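# Six arms remove a tablecloth from under standing objects

## Task

Pull the tablecloth off the side table and lay it on the big table so that no part of it droops over the big table's edge. Every item that was standing on the side table has to finish on the uncovered tabletop, upright as it was and close to its original spot. At the end all grippers must be open and the arms moved away, and nothing may depend on a robot to stay where it is.

## Robot and tools

ROBOTS. Six identical i2rt Big YAM arms, arm1 to arm6, each with six revolute joints, a two-finger gripper and a wrist camera. Their feet sit on the big table's top (z=+0.72 m) in the scene frame: arm1 at x=-0.87, y=+0.65 and arm2 at x=-0.87, y=-0.65; arm3 at x=0.00, y=+0.65 and arm4 at x=0.00, y=-0.65; arm5 at x=+0.87, y=+0.65 and arm6 at x=+0.87, y=-0.65. Arms on the y=+0.65 side face -90 degrees (toward -y); arms on the y=-0.65 side face +90 degrees (toward +y). Headings are measured counter-clockwise from +x. The hand can reach roughly 1.0 m from the joint1 axis.

FRAME. One scene frame for everything: origin on the floor, +z up, metres. The hand point lies midway between the fingertips; its z axis runs along the fingers and the fingers open along its y axis. Hand poses are derived from each foot's true pose, which is never printed.

execute_actions. Argument "actions" is a list holding one action or none. The action is an object keyed by arm name ("arm1" ... "arm6"); each arm present gets a "joints" object of absolute joint targets (not offsets), named individually, any subset. Units and ranges: joint1_rad -2.879 to 2.879 (base yaw, positive counter-clockwise seen from above, 0 points the way the foot faces); joint2_rad 0 to 3.141 (shoulder, 0 has the upper arm pointing back about level, increasing lifts it up and then forward); joint3_rad 0 to 3.019 (elbow, 0 fully folded, increasing opens); joint4_rad -1.692 to 1.57 (hand pitch, positive tilts fingers up); joint5_rad -1.57 to 1.57 (hand yaw, positive toward the arm's right); joint6_rad -2.094 to 2.094 (hand roll, positive clockwise seen from behind the hand); gripper_m 0 to 0.093, the fingertip gap in metres. Done tolerances are ±0.045, 0.14, 0.09, 0.055, 0.03, 0.035 rad and ±0.003 m. All listed motions begin together but finish at different moments, and joints move at different speeds, so the hand can swing wide between postures. An action runs at most 15 s. A joint or arm left out may keep pushing toward an earlier target. Unknown keys or out-of-range numbers reject the whole call and nothing moves. Optional "cameras": list of arm1_cam_wrist ... arm6_cam_wrist, cam_high, cam_low, or "all"; omitted/null/["all"] gives every camera, [] gives none. Images come back in the order named on the "pictures" line. An empty actions list just reports state and pictures.

wait: "seconds" 0 to 10; commands nothing, the scene keeps running, returns state and images. zoom_image: "camera" and "region" [x0, y0, x1, y1] in pixels of that camera's latest full image, top-left origin, at most 504 by 504. read_manual: only returns licence texts. finished_scene: "scene" number; ends the scene irreversibly after the last command is held, and reports success. Replying with no tool call ends everything.

RESULT LINES. joint_positions gives current joints. joint_status tells how each commanded motion ended: reached; "off_target" (stopped short, may still push); "contact_stop" or "time_out" (target dropped and the joint holds where it stopped, except a timed-out joint that keeps a nearby target and pushes on, listed under on_its_own); "not_followed" after a "joint command not followed" line with a "cause:" line, meaning a self/inter-arm clearance check withheld that arm's targets (the gripper part still runs; the arm may retry them on later actions). on_its_own lists what this call did not command; "held at" is the held target, not the position. To relieve a pushing joint, send it its reported position. Tiny target changes may not move a joint. Joint torques are raw drive outputs with per-arm offsets, scale and noise; nonzero even in free air. MOTOR HOT appears from 85 °C; at 100 °C an OVER-TEMPERATURE FAULT drops that arm and its keys read "limit_stop_at_motor_heat" (resend the target afterward). A stop line in one call cancels later execute_actions, wait and finished_scene calls in that same reply.

CAMERAS. cam_high and cam_low are fixed in the room; wrist cameras ride on the hands and look toward the fingertips when joints 1 and 6 are 0 and the hand is level. Calibration (K, distortion, T_world_to_cam, pos_world) is given per camera in OpenCV convention, 896x504 images, with small errors; wrist camera poses also inherit joint reading errors.

AVOID. Knocking or pushing any rigid object out of the work area fails the task (cloth does not count). A hard press between two robots fails and ends the run; hard hits can too, and the clearance check ignores fingers, gripper housings and wrist cameras and may react late. Arms do not halt on contact and can push very hard; sustained pushing or holding loads overheats motors, even while you think, because the simulation runs during each reply. Drops, slips, slams and strong pushes lower quality. Robots do not wait for each other. Before finishing, open grippers and retract so nothing is held in place by an arm.

Each tool is called after "Request:" as name([rows], argument=value, ...), one row to a line, values as JSON.

## Session

Request:
execute_actions(actions=[])

Scene clock: 0.00 s.
Joint torques (N m, as the arm reports them, + toward a larger angle): no reading
arm1.joint_positions: joint1_rad=-0.010 joint2_rad=+0.424 joint3_rad=+1.458 joint4_rad=-1.526 joint5_rad=+0.007 joint6_rad=+0.017 gripper_m=+0.094
arm1.joint_status: not commanded
arm1.hand: x=-0.8728 y=+0.5367 z=+1.3471 quat_wxyz=(-0.377, -0.601, -0.609, +0.353) (m; scene frame)
arm2.joint_positions: joint1_rad=+0.001 joint2_rad=+0.433 joint3_rad=+1.463 joint4_rad=-1.530 joint5_rad=-0.008 joint6_rad=+0.013 gripper_m=+0.095
arm2.joint_status: not commanded
arm2.hand: x=-0.8777 y=-0.5394 z=+1.3528 quat_wxyz=(-0.352, +0.618, -0.593, -0.378) (m; scene frame)
arm3.joint_positions: joint1_rad=+0.004 joint2_rad=+0.430 joint3_rad=+1.465 joint4_rad=-1.524 joint5_rad=-0.006 joint6_rad=+0.014 gripper_m=+0.095
arm3.joint_status: not commanded
arm3.hand: x=+0.0059 y=+0.5336 z=+1.3549 quat_wxyz=(-0.378, -0.594, -0.617, +0.351) (m; scene frame)
arm4.joint_positions: joint1_rad=-0.011 joint2_rad=+0.453 joint3_rad=+1.464 joint4_rad=-1.547 joint5_rad=+0.004 joint6_rad=+0.008 gripper_m=+0.094
arm4.joint_status: not commanded
arm4.hand: x=-0.0038 y=-0.5273 z=+1.3262 quat_wxyz=(-0.348, +0.618, -0.609, -0.354) (m; scene frame)
arm5.joint_positions: joint1_rad=-0.004 joint2_rad=+0.429 joint3_rad=+1.461 joint4_rad=-1.520 joint5_rad=-0.009 joint6_rad=+0.005 gripper_m=+0.095
arm5.joint_status: not commanded
arm5.hand: x=+0.8664 y=+0.5252 z=+1.3532 quat_wxyz=(-0.371, -0.606, -0.609, +0.352) (m; scene frame)
arm6.joint_positions: joint1_rad=-0.003 joint2_rad=+0.442 joint3_rad=+1.453 joint4_rad=-1.520 joint5_rad=-0.011 joint6_rad=-0.016 gripper_m=+0.094
arm6.joint_status: not commanded
arm6.hand: x=+0.8744 y=-0.5323 z=+1.3396 quat_wxyz=(-0.362, +0.609, -0.605, -0.363) (m; scene frame)
pictures: arm1_cam_wrist, arm2_cam_wrist, arm3_cam_wrist, arm4_cam_wrist, arm5_cam_wrist, arm6_cam_wrist, cam_high, cam_low
Images, in order (width x height): arm1_cam_wrist 896x504, arm2_cam_wrist 896x504, arm3_cam_wrist 896x504, arm4_cam_wrist 896x504, arm5_cam_wrist 896x504, arm6_cam_wrist 896x504, cam_high 896x504, cam_low 896x504.

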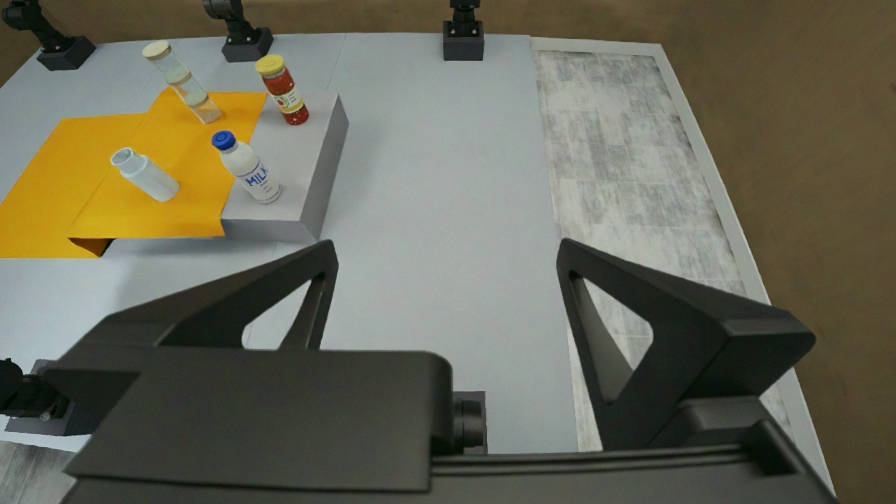

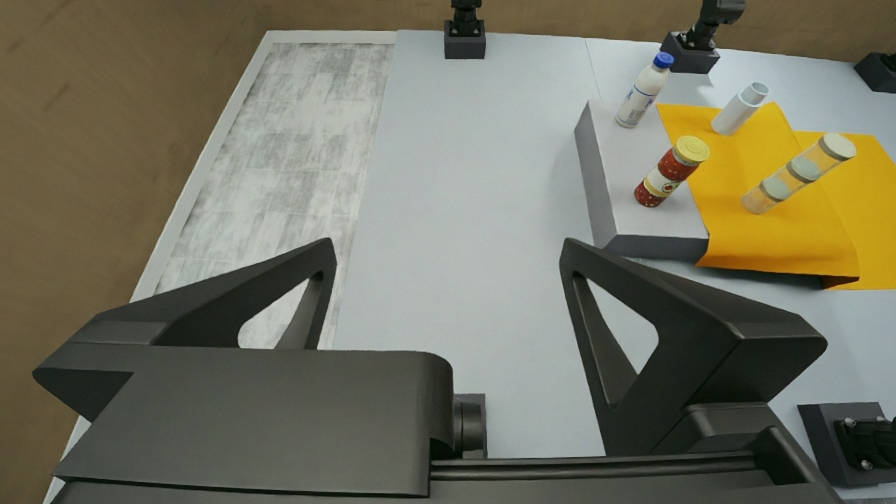

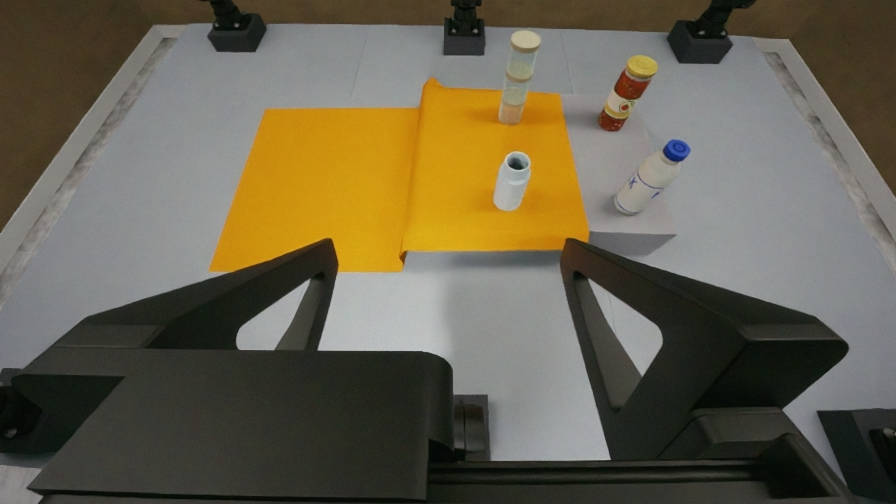

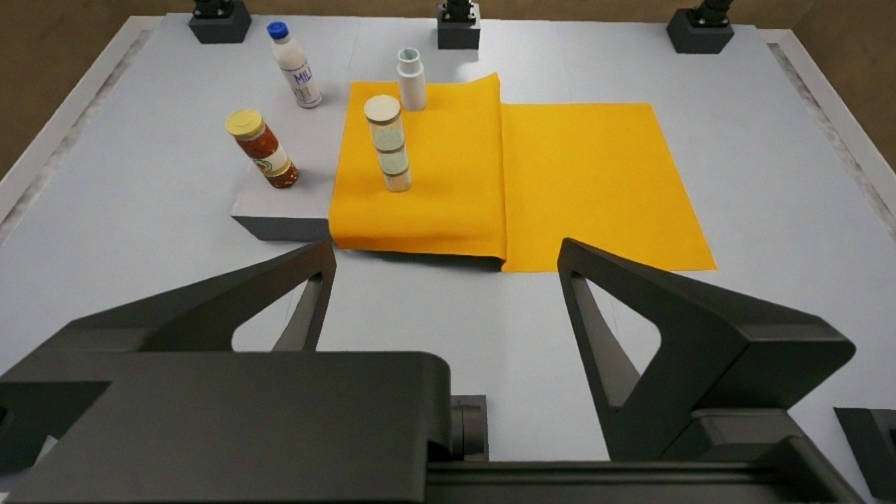

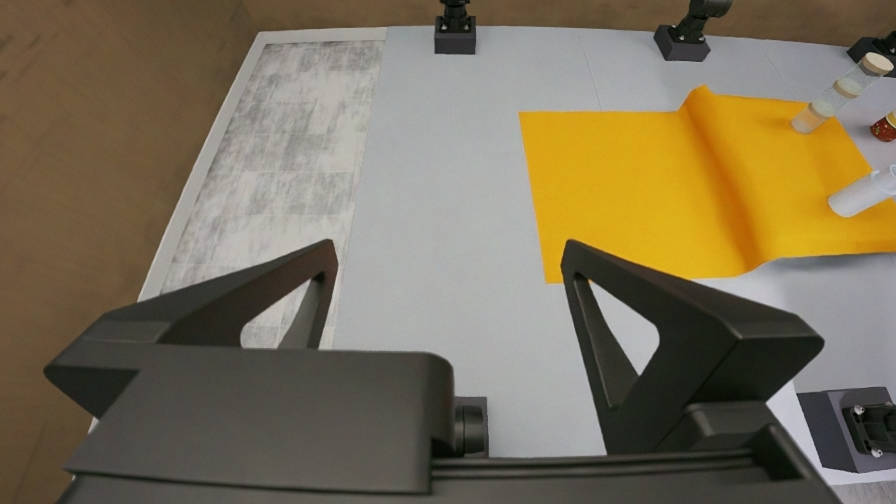

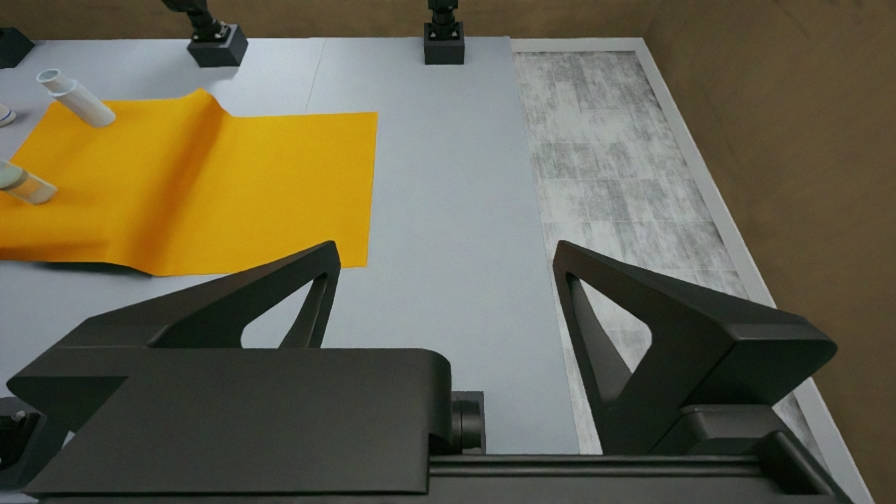

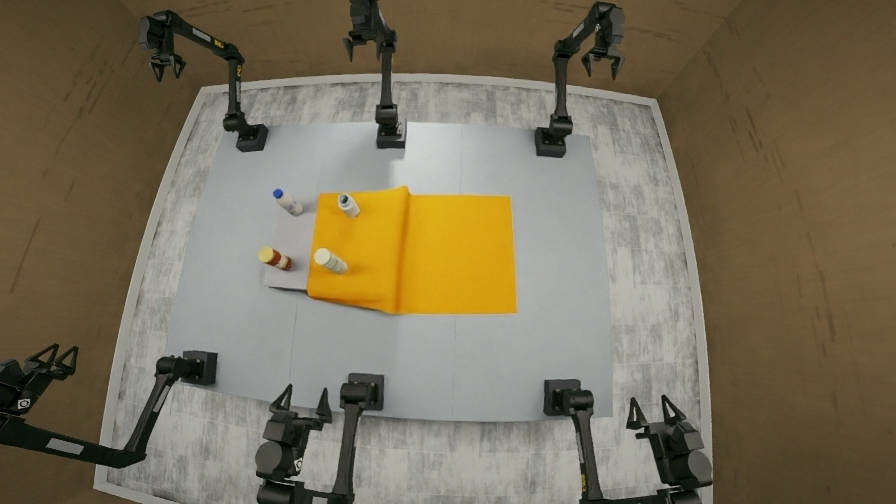

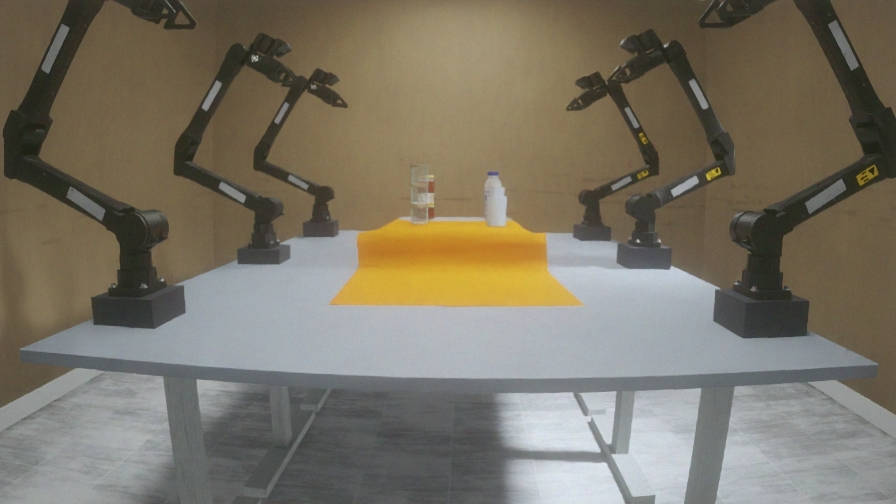

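Request:
zoom_image(camera="arm4_cam_wrist", region=[220, 10, 600, 290])

Request:
zoom_image(camera="cam_low", region=[320, 150, 600, 320])

Request:
zoom_image(camera="cam_high", region=[240, 160, 540, 340])

Region (220, 10, 600, 290) of arm4_cam_wrist's 896x504 image, scaled by 1.326, with more detail than that image has; it fills the top 371 rows of this view, and the rest is white.

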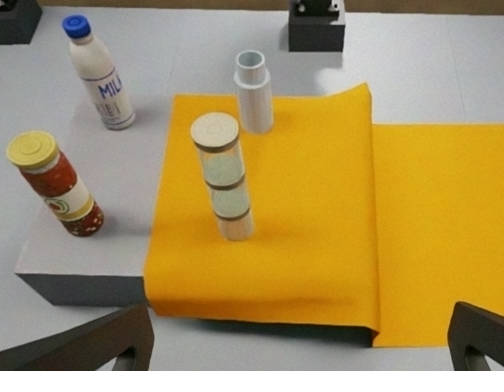

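Region (320, 150, 600, 320) of cam_low's 896x504 image, scaled by 1.800, with more detail than that image has; it fills the top 306 rows of this view, and the rest is white.

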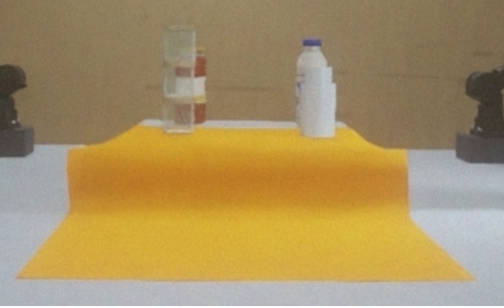

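Region (240, 160, 540, 340) of cam_high's 896x504 image, scaled by 1.680, with more detail than that image has; it fills the top 302 rows of this view, and the rest is white.

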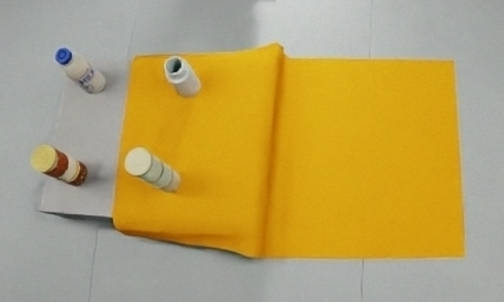

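Request:
execute_actions([
  {"arm3":{"joints":{"joint1_rad":-0.214,"joint2_rad":0.8,"joint3_rad":0.21,"joint4_rad":0.3}},"arm4":{"joints":{"joint1_rad":0.243,"joint2_rad":0.8,"joint3_rad":0.21,"joint4_rad":0.3}},"arm5":{"joints":{"joint1_rad":-1.365,"joint2_rad":2.35,"joint3_rad":1.57,"joint4_rad":0.75,"joint5_rad":-1.10}},"arm6":{"joints":{"joint1_rad":1.417,"joint2_rad":2.35,"joint3_rad":1.574,"joint4_rad":0.75,"joint5_rad":1.155}}},
], cameras=["arm3_cam_wrist","arm4_cam_wrist","arm5_cam_wrist","arm6_cam_wrist","cam_high","cam_low"])

Scene clock: 52.17 s.
Joint torques (N m, as the arm reports them, + toward a larger angle): arm1=[ 0.57  6.43  7.12  1.87 -0.13 -0.04] | arm2=[ 0.54  5.88  8.85  1.5   0.04 -0.03] | arm3=[ 0.39  0.3  10.88  3.16  0.06 -0.21] | arm4=[ 0.71 -2.07 10.01  2.26  0.    0.01] | arm5=[  1.13 -20.51   7.81   2.72  -0.09   0.  ] | arm6=[ -0.51 -21.6    9.32   2.56  -0.03   0.04]
arm1.joint_positions: joint1_rad=-0.010 joint2_rad=+0.424 joint3_rad=+1.458 joint4_rad=-1.526 joint5_rad=+0.007 joint6_rad=+0.017 gripper_m=+0.094
arm1.joint_status: not commanded
arm1.hand: x=-0.8728 y=+0.5367 z=+1.3471 quat_wxyz=(-0.377, -0.601, -0.609, +0.353) (m; scene frame)
arm2.joint_positions: joint1_rad=+0.001 joint2_rad=+0.433 joint3_rad=+1.463 joint4_rad=-1.530 joint5_rad=-0.008 joint6_rad=+0.013 gripper_m=+0.095
arm2.joint_status: not commanded
arm2.hand: x=-0.8777 y=-0.5394 z=+1.3528 quat_wxyz=(-0.352, +0.618, -0.593, -0.378) (m; scene frame)
arm3.joint_positions: joint1_rad=-0.210 joint2_rad=+0.806 joint3_rad=+0.215 joint4_rad=+0.282 joint5_rad=-0.006 joint6_rad=+0.014 gripper_m=+0.095
arm3.joint_status: all done
arm3.hand: x=-0.0590 y=+0.2950 z=+0.9559 quat_wxyz=(-0.387, -0.618, -0.518, +0.447) (m; scene frame)
arm4.joint_positions: joint1_rad=+0.236 joint2_rad=+0.812 joint3_rad=+0.211 joint4_rad=+0.278 joint5_rad=+0.004 joint6_rad=+0.008 gripper_m=+0.094
arm4.joint_status: all done
arm4.hand: x=-0.0946 y=-0.3044 z=+0.9299 quat_wxyz=(-0.356, +0.643, -0.494, -0.465) (m; scene frame)
arm5.joint_positions: joint1_rad=-1.360 joint2_rad=+2.356 joint3_rad=+1.561 joint4_rad=+0.730 joint5_rad=-1.099 joint6_rad=+0.005 gripper_m=+0.095
arm5.joint_status: all done
arm5.hand: x=+0.1659 y=+0.3302 z=+0.8489 quat_wxyz=(-0.445, -0.584, -0.424, +0.530) (m; scene frame)
arm6.joint_positions: joint1_rad=+1.410 joint2_rad=+2.351 joint3_rad=+1.571 joint4_rad=+0.726 joint5_rad=+1.154 joint6_rad=-0.016 gripper_m=+0.094
arm6.joint_status: all done
arm6.hand: x=+0.1562 y=-0.3691 z=+0.8654 quat_wxyz=(-0.450, +0.572, -0.419, -0.543) (m; scene frame)
pictures: arm3_cam_wrist, arm4_cam_wrist, arm5_cam_wrist, arm6_cam_wrist, cam_high, cam_low
camera_calibration (this result's frames):
arm3_cam_wrist: T_world_to_cam=[[-0.986222, 0.164176, -0.0203239, -0.0859067], [0.144908, 0.798072, -0.584878, 0.333293], [-0.0798031, -0.579764, -0.810867, 1.06779], [0, 0, 0, 1]] pos_world=[-0.0478068, 0.36718, 1.05903]
arm4_cam_wrist: T_world_to_cam=[[0.967289, 0.253667, 0.0021232, 0.163515], [0.207726, -0.787247, -0.580597, 0.320526], [-0.145606, 0.562046, -0.814189, 1.04218], [0, 0, 0, 1]] pos_world=[-0.0729993, -0.374899, 1.03428]
arm5_cam_wrist: T_world_to_cam=[[-0.967646, 0.2438, -0.0649809, 0.13627], [0.199545, 0.581855, -0.788433, 0.451156], [-0.15441, -0.775891, -0.611678, 0.919573], [0, 0, 0, 1]] pos_world=[0.183826, 0.417759, 0.927045]
arm6_cam_wrist: T_world_to_cam=[[0.966282, 0.251725, 0.0541616, -0.10019], [0.189576, -0.553174, -0.811208, 0.474309], [-0.174241, 0.794124, -0.582243, 0.947263], [0, 0, 0, 1]] pos_world=[0.171946, -0.464648, 0.941728]
Images, in order (width x height): arm3_cam_wrist 896x504, arm4_cam_wrist 896x504, arm5_cam_wrist 896x504, arm6_cam_wrist 896x504, cam_high 896x504, cam_low 896x504.

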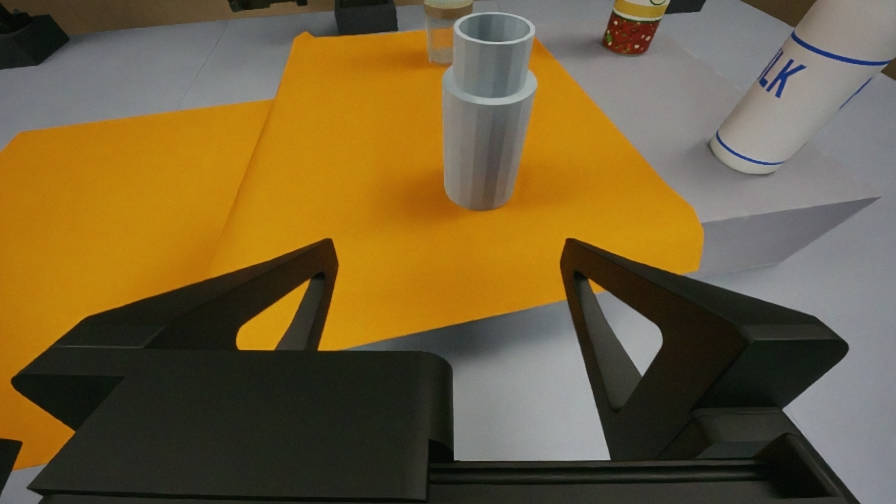

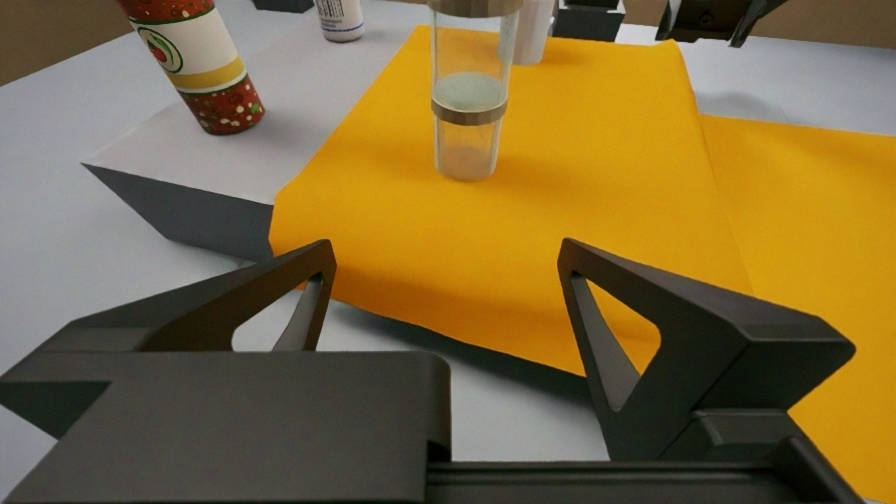

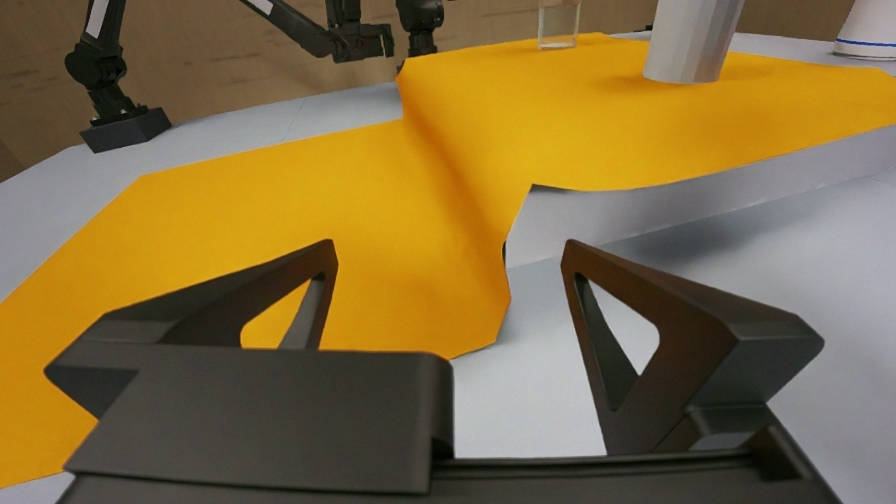

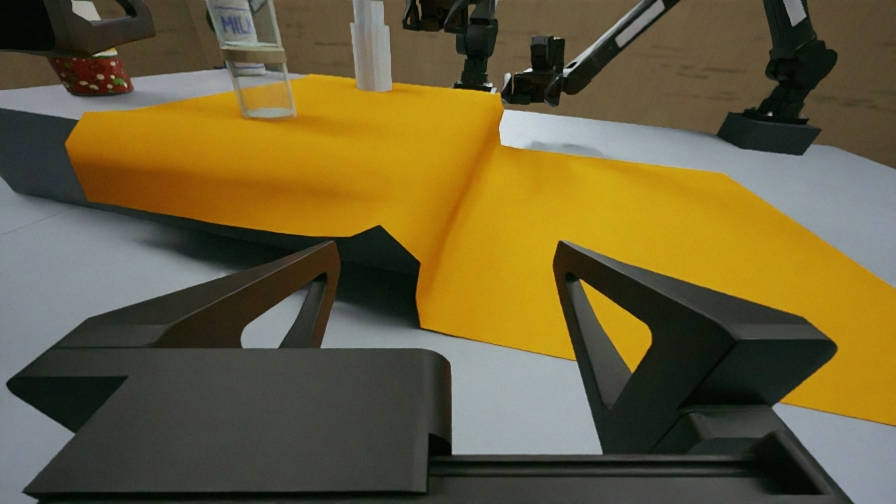

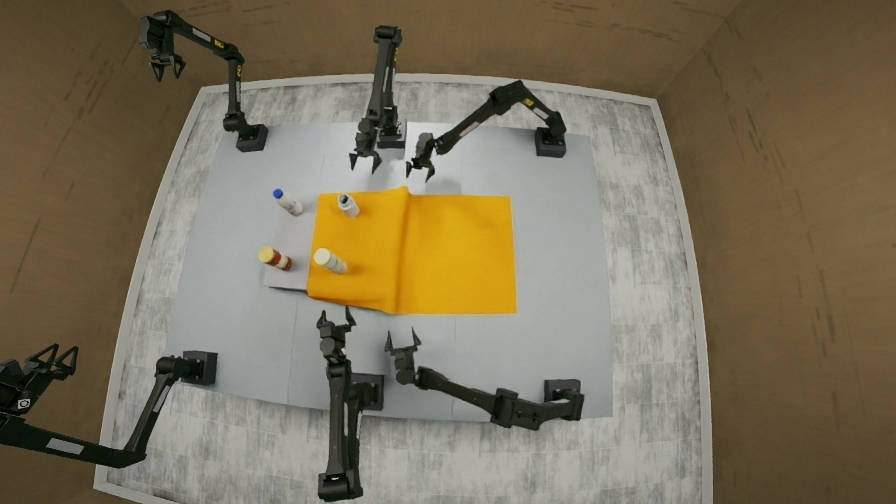

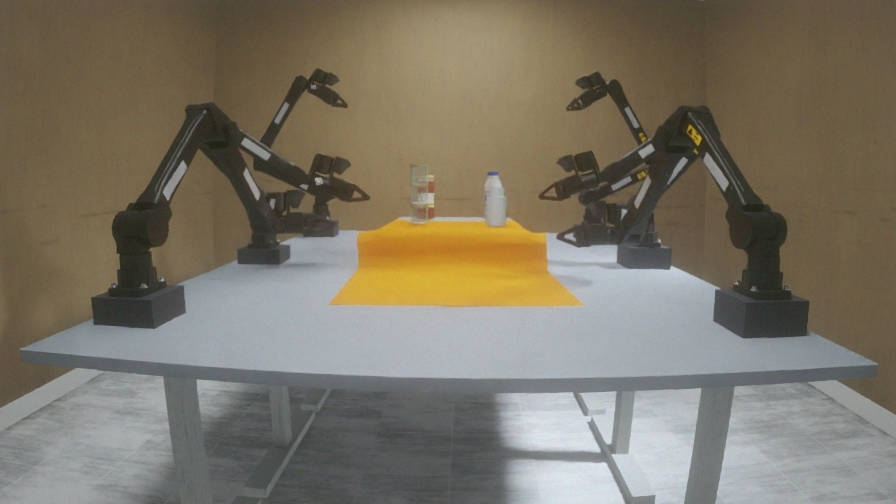

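Request:
execute_actions([
  {"arm3":{"joints":{"joint1_rad":-0.28,"joint2_rad":1.45,"joint3_rad":0.306,"joint4_rad":0.92}},"arm4":{"joints":{"joint1_rad":0.203,"joint2_rad":1.45,"joint3_rad":0.306,"joint4_rad":0.92}},"arm5":{"joints":{"joint1_rad":-1.38,"joint2_rad":2.53,"joint3_rad":1.75,"joint4_rad":0.79}},"arm6":{"joints":{"joint2_rad":2.555,"joint3_rad":1.714,"joint4_rad":0.84}}},
], cameras=["arm3_cam_wrist","arm4_cam_wrist","arm5_cam_wrist","arm6_cam_wrist","cam_low"])

Request:
zoom_image(camera="cam_low", region=[250, 140, 650, 300])

Scene clock: 73.77 s.
Joint torques (N m, as the arm reports them, + toward a larger angle): arm1=[ 0.43  6.27  7.11  1.88 -0.13 -0.05] | arm2=[ 0.28  6.16  8.97  1.6   0.04 -0.09] | arm3=[ 0.   -4.21  9.18  3.13  0.06 -0.21] | arm4=[-1.12 -6.33  8.82  2.24 -0.05 -0.01] | arm5=[  1.14 -21.1    9.97   2.5   -0.03   0.04] | arm6=[ -0.57 -22.56  11.22   2.44  -0.08   0.04]
arm1.joint_positions: joint1_rad=-0.010 joint2_rad=+0.424 joint3_rad=+1.458 joint4_rad=-1.526 joint5_rad=+0.007 joint6_rad=+0.017 gripper_m=+0.094
arm1.joint_status: not commanded
arm1.hand: x=-0.8728 y=+0.5367 z=+1.3471 quat_wxyz=(-0.377, -0.601, -0.609, +0.353) (m; scene frame)
arm2.joint_positions: joint1_rad=+0.001 joint2_rad=+0.433 joint3_rad=+1.463 joint4_rad=-1.530 joint5_rad=-0.008 joint6_rad=+0.013 gripper_m=+0.095
arm2.joint_status: not commanded
arm2.hand: x=-0.8777 y=-0.5394 z=+1.3528 quat_wxyz=(-0.352, +0.618, -0.593, -0.378) (m; scene frame)
arm3.joint_positions: joint1_rad=-0.277 joint2_rad=+1.441 joint3_rad=+0.274 joint4_rad=+0.902 joint5_rad=-0.006 joint6_rad=+0.014 gripper_m=+0.095
arm3.joint_status: all done
arm3.hand: x=-0.0983 y=+0.2340 z=+0.8921 quat_wxyz=(-0.383, -0.625, -0.489, +0.473) (m; scene frame)
arm4.joint_positions: joint1_rad=+0.213 joint2_rad=+1.438 joint3_rad=+0.269 joint4_rad=+0.898 joint5_rad=+0.004 joint6_rad=+0.008 gripper_m=+0.094
arm4.joint_status: all done
arm4.hand: x=-0.1026 y=-0.2376 z=+0.8694 quat_wxyz=(-0.374, +0.625, -0.491, -0.477) (m; scene frame)
arm5.joint_positions: joint1_rad=-1.376 joint2_rad=+2.532 joint3_rad=+1.716 joint4_rad=+0.775 joint5_rad=-1.100 joint6_rad=+0.005 gripper_m=+0.095
arm5.joint_status: all done
arm5.hand: x=+0.1346 y=+0.3363 z=+0.7872 quat_wxyz=(-0.438, -0.580, -0.424, +0.541) (m; scene frame)
arm6.joint_positions: joint1_rad=+1.410 joint2_rad=+2.558 joint3_rad=+1.683 joint4_rad=+0.819 joint5_rad=+1.155 joint6_rad=-0.016 gripper_m=+0.094
arm6.joint_status: all done
arm6.hand: x=+0.1439 y=-0.3656 z=+0.7708 quat_wxyz=(-0.451, +0.573, -0.418, -0.542) (m; scene frame)
pictures: arm3_cam_wrist, arm4_cam_wrist, arm5_cam_wrist, arm6_cam_wrist, cam_low
camera_calibration (this result's frames):
arm3_cam_wrist: T_world_to_cam=[[-0.973182, 0.229131, -0.0203989, -0.129762], [0.192035, 0.760389, -0.620428, 0.395558], [-0.126648, -0.607706, -0.783998, 0.955521], [0, 0, 0, 1]] pos_world=[-0.0812282, 0.30963, 0.991895]
arm4_cam_wrist: T_world_to_cam=[[0.972806, 0.231617, 0.00143308, 0.150326], [0.18226, -0.761655, -0.621822, 0.378975], [-0.142933, 0.605174, -0.783157, 0.93779], [0, 0, 0, 1]] pos_world=[-0.0812686, -0.313695, 0.969877]
arm5_cam_wrist: T_world_to_cam=[[-0.965158, 0.257745, -0.0451464, 0.0797978], [0.190828, 0.57526, -0.7954, 0.414117], [-0.179039, -0.776301, -0.604401, 0.879466], [0, 0, 0, 1]] pos_world=[0.155451, 0.423939, 0.864541]
arm6_cam_wrist: T_world_to_cam=[[0.966433, 0.250608, 0.0565983, -0.0863604], [0.191052, -0.553722, -0.810488, 0.400893], [-0.171775, 0.794096, -0.583014, 0.887512], [0, 0, 0, 1]] pos_world=[0.159322, -0.461144, 0.847239]
Images, in order (width x height): arm3_cam_wrist 896x504, arm4_cam_wrist 896x504, arm5_cam_wrist 896x504, arm6_cam_wrist 896x504, cam_low 896x504.

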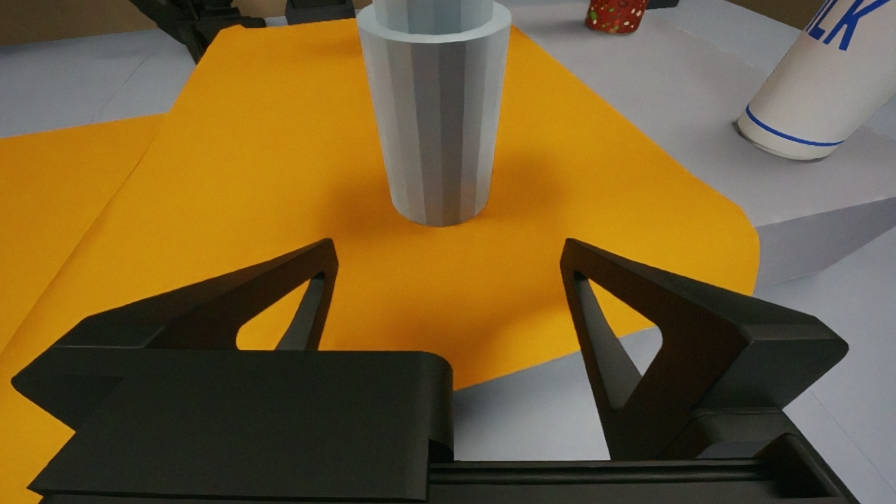

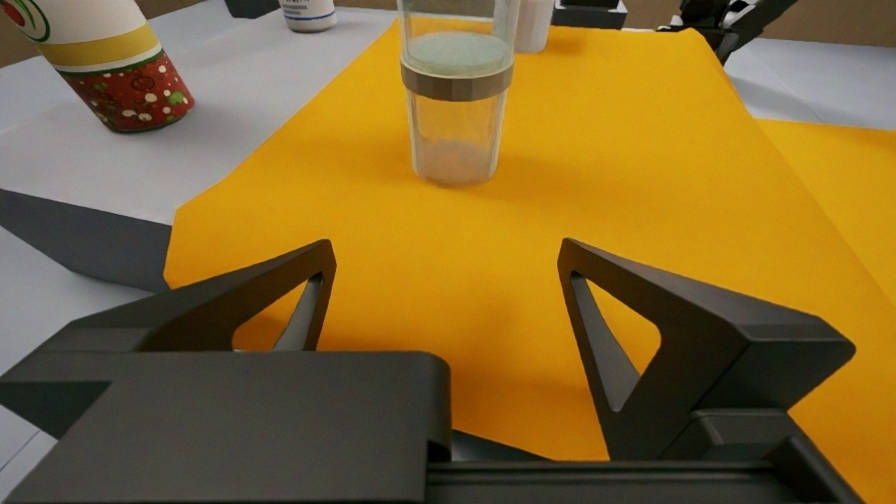

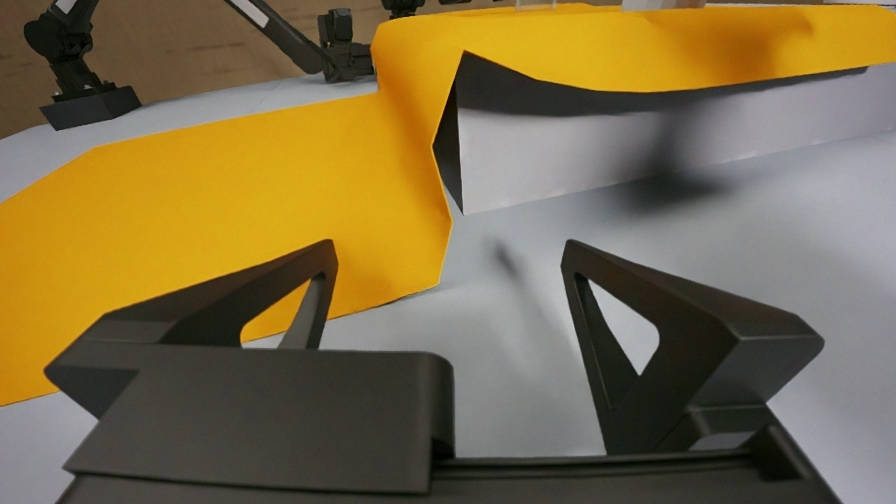

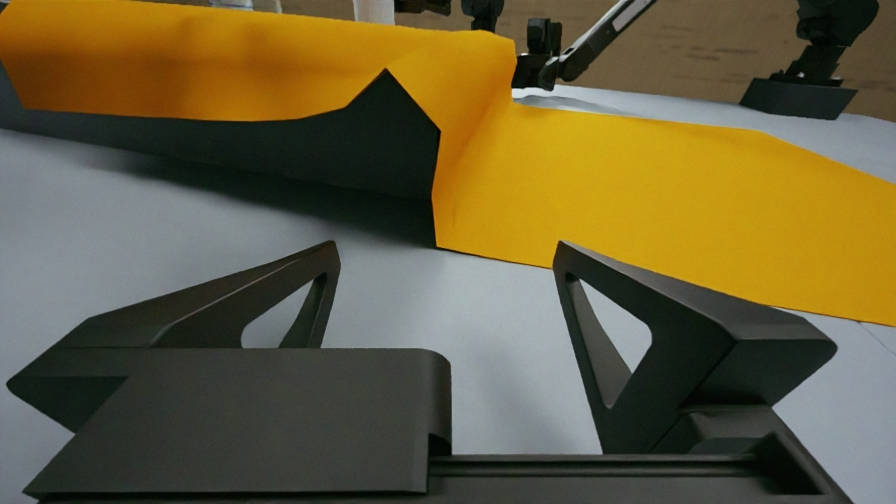

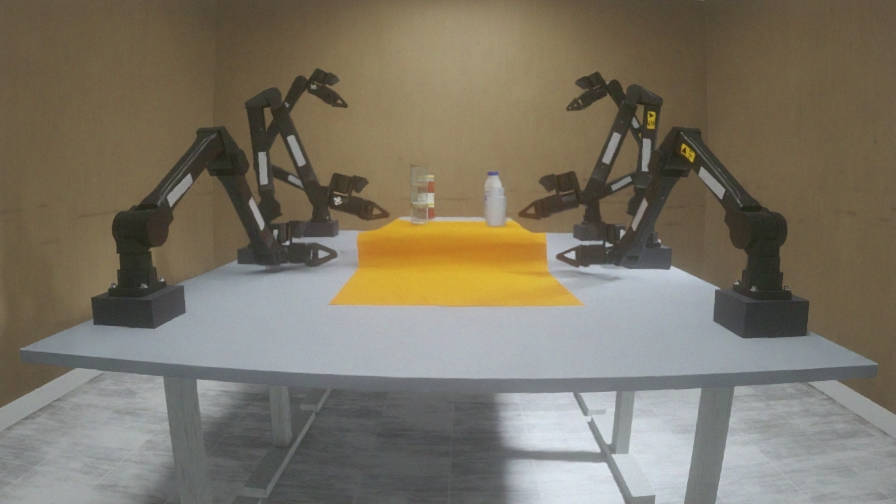

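Region (250, 140, 650, 300) of cam_low's 896x504 image, scaled by 1.260, with more detail than that image has; it fills the top 202 rows of this view, and the rest is white.

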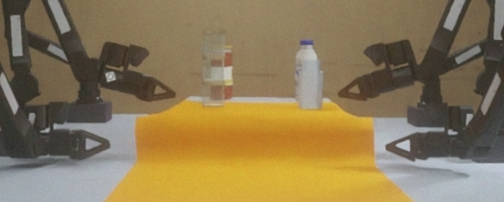

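Request:
execute_actions([
  {"arm3":{"joints":{"joint1_rad":-0.257,"joint2_rad":1.523,"joint3_rad":0.467,"joint4_rad":0.84}},"arm4":{"joints":{"joint1_rad":0.19,"joint2_rad":1.523,"joint3_rad":0.467,"joint4_rad":0.84}},"arm5":{"joints":{"joint1_rad":-1.285,"joint2_rad":2.57,"joint3_rad":1.876,"joint4_rad":0.7,"joint5_rad":-1.01}},"arm6":{"joints":{"joint1_rad":1.285,"joint2_rad":2.612,"joint3_rad":1.896,"joint4_rad":0.72,"joint5_rad":1.03}}},
], cameras=["arm3_cam_wrist","arm4_cam_wrist","arm5_cam_wrist","arm6_cam_wrist","cam_low"])

Request:
zoom_image(camera="cam_low", region=[310, 140, 610, 290])

Scene clock: 97.60 s.
Joint torques (N m, as the arm reports them, + toward a larger angle): arm1=[ 0.65  6.45  7.07  1.89 -0.12 -0.04] | arm2=[ 0.13  5.81  8.9   1.64  0.05 -0.03] | arm3=[ 1.   -8.17  9.3   2.04  0.03 -0.15] | arm4=[-1.56 -8.59  8.48  1.27 -0.04  0.01] | arm5=[  1.63 -20.75  10.32   1.33   0.07   0.02] | arm6=[ -1.73 -22.6   12.66   1.12  -0.2    0.03]
arm1.joint_positions: joint1_rad=-0.010 joint2_rad=+0.424 joint3_rad=+1.458 joint4_rad=-1.526 joint5_rad=+0.007 joint6_rad=+0.017 gripper_m=+0.094
arm1.joint_status: not commanded
arm1.hand: x=-0.8728 y=+0.5367 z=+1.3471 quat_wxyz=(-0.377, -0.601, -0.609, +0.353) (m; scene frame)
arm2.joint_positions: joint1_rad=+0.001 joint2_rad=+0.433 joint3_rad=+1.463 joint4_rad=-1.530 joint5_rad=-0.008 joint6_rad=+0.013 gripper_m=+0.095
arm2.joint_status: not commanded
arm2.hand: x=-0.8777 y=-0.5394 z=+1.3528 quat_wxyz=(-0.352, +0.618, -0.593, -0.378) (m; scene frame)
arm3.joint_positions: joint1_rad=-0.265 joint2_rad=+1.517 joint3_rad=+0.448 joint4_rad=+0.850 joint5_rad=-0.006 joint6_rad=+0.014 gripper_m=+0.095
arm3.joint_status: all done
arm3.hand: x=-0.1079 y=+0.1692 z=+0.9166 quat_wxyz=(-0.397, -0.611, -0.484, +0.485) (m; scene frame)
arm4.joint_positions: joint1_rad=+0.201 joint2_rad=+1.514 joint3_rad=+0.444 joint4_rad=+0.852 joint5_rad=+0.004 joint6_rad=+0.008 gripper_m=+0.094
arm4.joint_status: all done
arm4.hand: x=-0.1131 y=-0.1722 z=+0.8962 quat_wxyz=(-0.390, +0.609, -0.485, -0.492) (m; scene frame)
arm5.joint_positions: joint1_rad=-1.283 joint2_rad=+2.555 joint3_rad=+1.845 joint4_rad=+0.711 joint5_rad=-1.012 joint6_rad=+0.005 gripper_m=+0.095
arm5.joint_status: all done
arm5.hand: x=+0.1216 y=+0.2626 z=+0.8140 quat_wxyz=(-0.433, -0.566, -0.432, +0.553) (m; scene frame)
arm6.joint_positions: joint1_rad=+1.289 joint2_rad=+2.600 joint3_rad=+1.858 joint4_rad=+0.738 joint5_rad=+1.032 joint6_rad=-0.016 gripper_m=+0.094
arm6.joint_status: all done
arm6.hand: x=+0.1219 y=-0.2718 z=+0.7998 quat_wxyz=(-0.442, +0.557, -0.427, -0.559) (m; scene frame)
pictures: arm3_cam_wrist, arm4_cam_wrist, arm5_cam_wrist, arm6_cam_wrist, cam_low
camera_calibration (this result's frames):
arm3_cam_wrist: T_world_to_cam=[[-0.97593, 0.217141, -0.0202623, -0.122177], [0.177076, 0.734759, -0.654808, 0.496033], [-0.127298, -0.642635, -0.755524, 0.913878], [0, 0, 0, 1]] pos_world=[-0.0907372, 0.249355, 1.01279]
arm4_cam_wrist: T_world_to_cam=[[0.975435, 0.220287, 0.000779299, 0.144307], [0.165569, -0.730798, -0.66221, 0.487039], [-0.145307, 0.646071, -0.749318, 0.894093], [0, 0, 0, 1]] pos_world=[-0.091483, -0.25351, 0.99237]
arm5_cam_wrist: T_world_to_cam=[[-0.967699, 0.252006, -0.0072154, 0.0584096], [0.154164, 0.568859, -0.807857, 0.496539], [-0.19948, -0.782875, -0.589334, 0.828117], [0, 0, 0, 1]] pos_world=[0.145167, 0.351132, 0.889591]
arm6_cam_wrist: T_world_to_cam=[[0.967555, 0.252482, 0.00946906, -0.0521472], [0.150711, -0.546661, -0.82368, 0.497932], [-0.202788, 0.798383, -0.566976, 0.818317], [0, 0, 0, 1]] pos_world=[0.141356, -0.367964, 0.874597]
Images, in order (width x height): arm3_cam_wrist 896x504, arm4_cam_wrist 896x504, arm5_cam_wrist 896x504, arm6_cam_wrist 896x504, cam_low 896x504.

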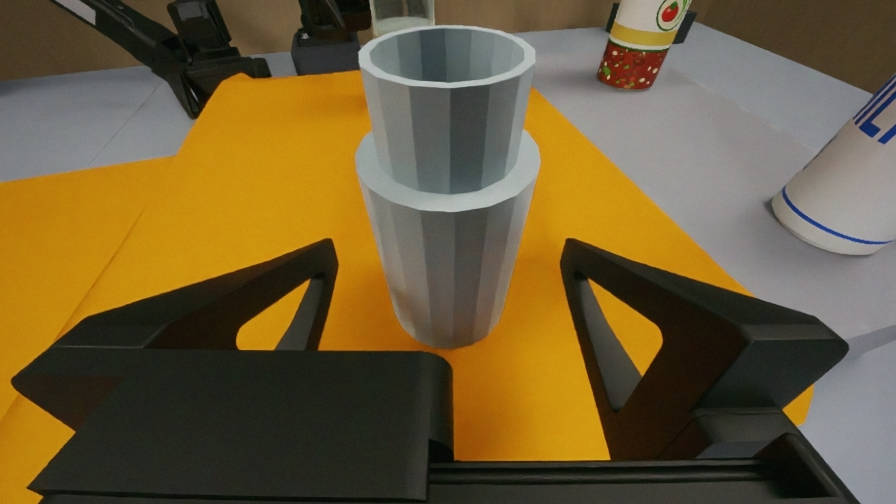

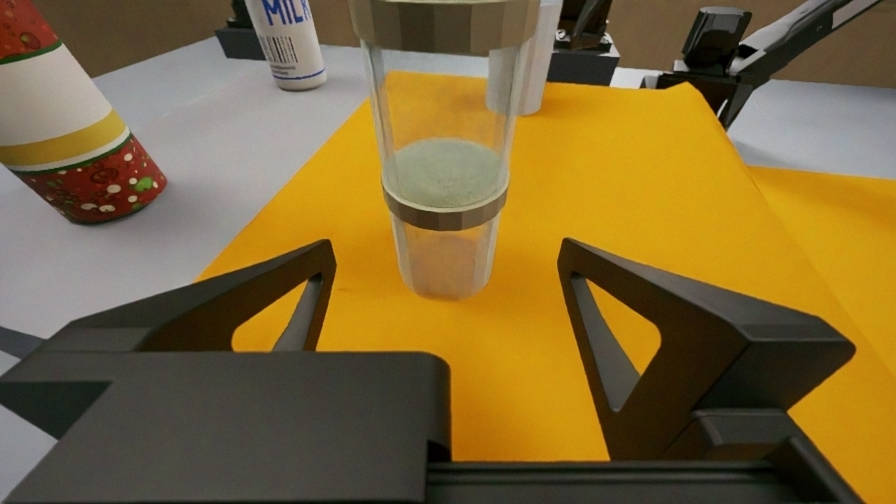

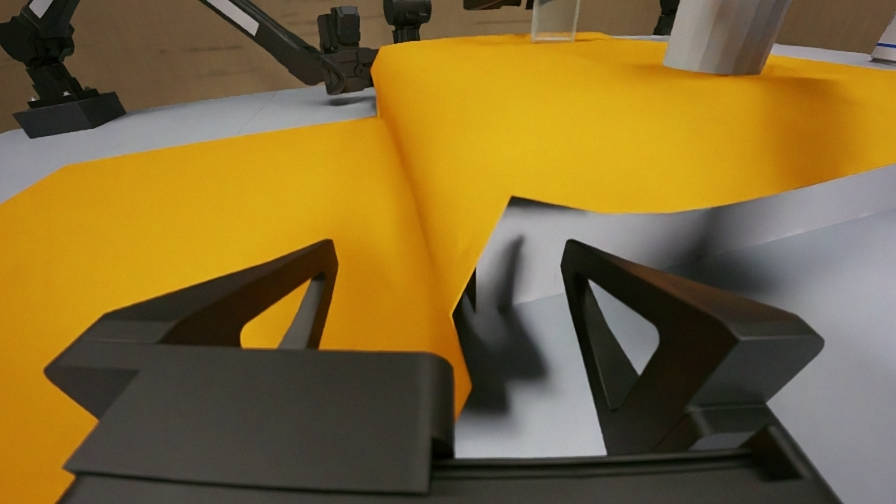

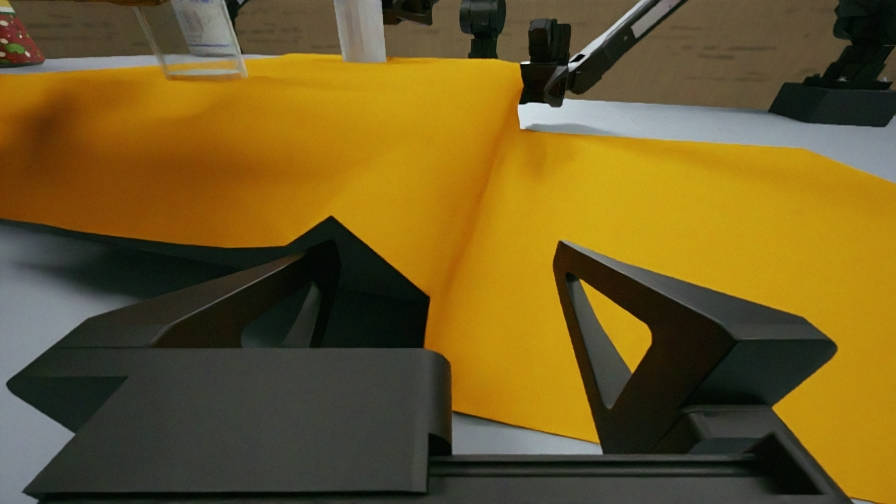

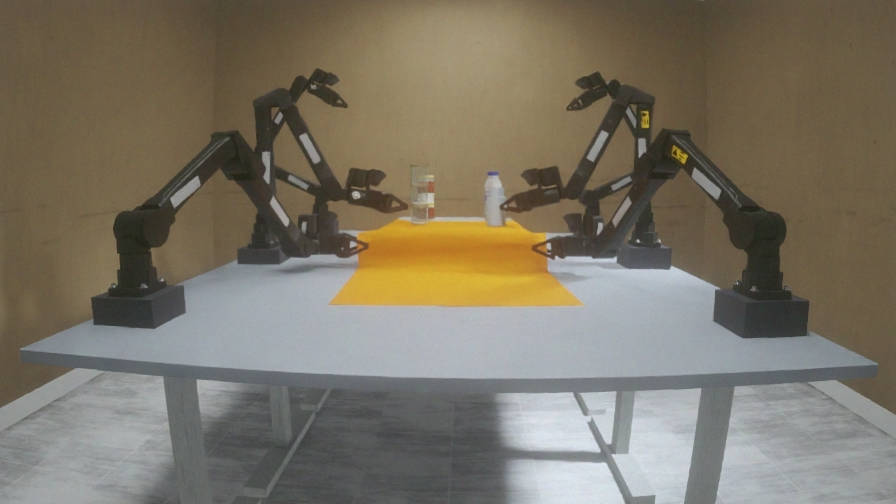

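Region (310, 140, 610, 290) of cam_low's 896x504 image, scaled by 1.680, with more detail than that image has.

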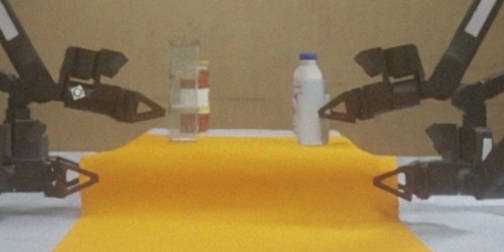

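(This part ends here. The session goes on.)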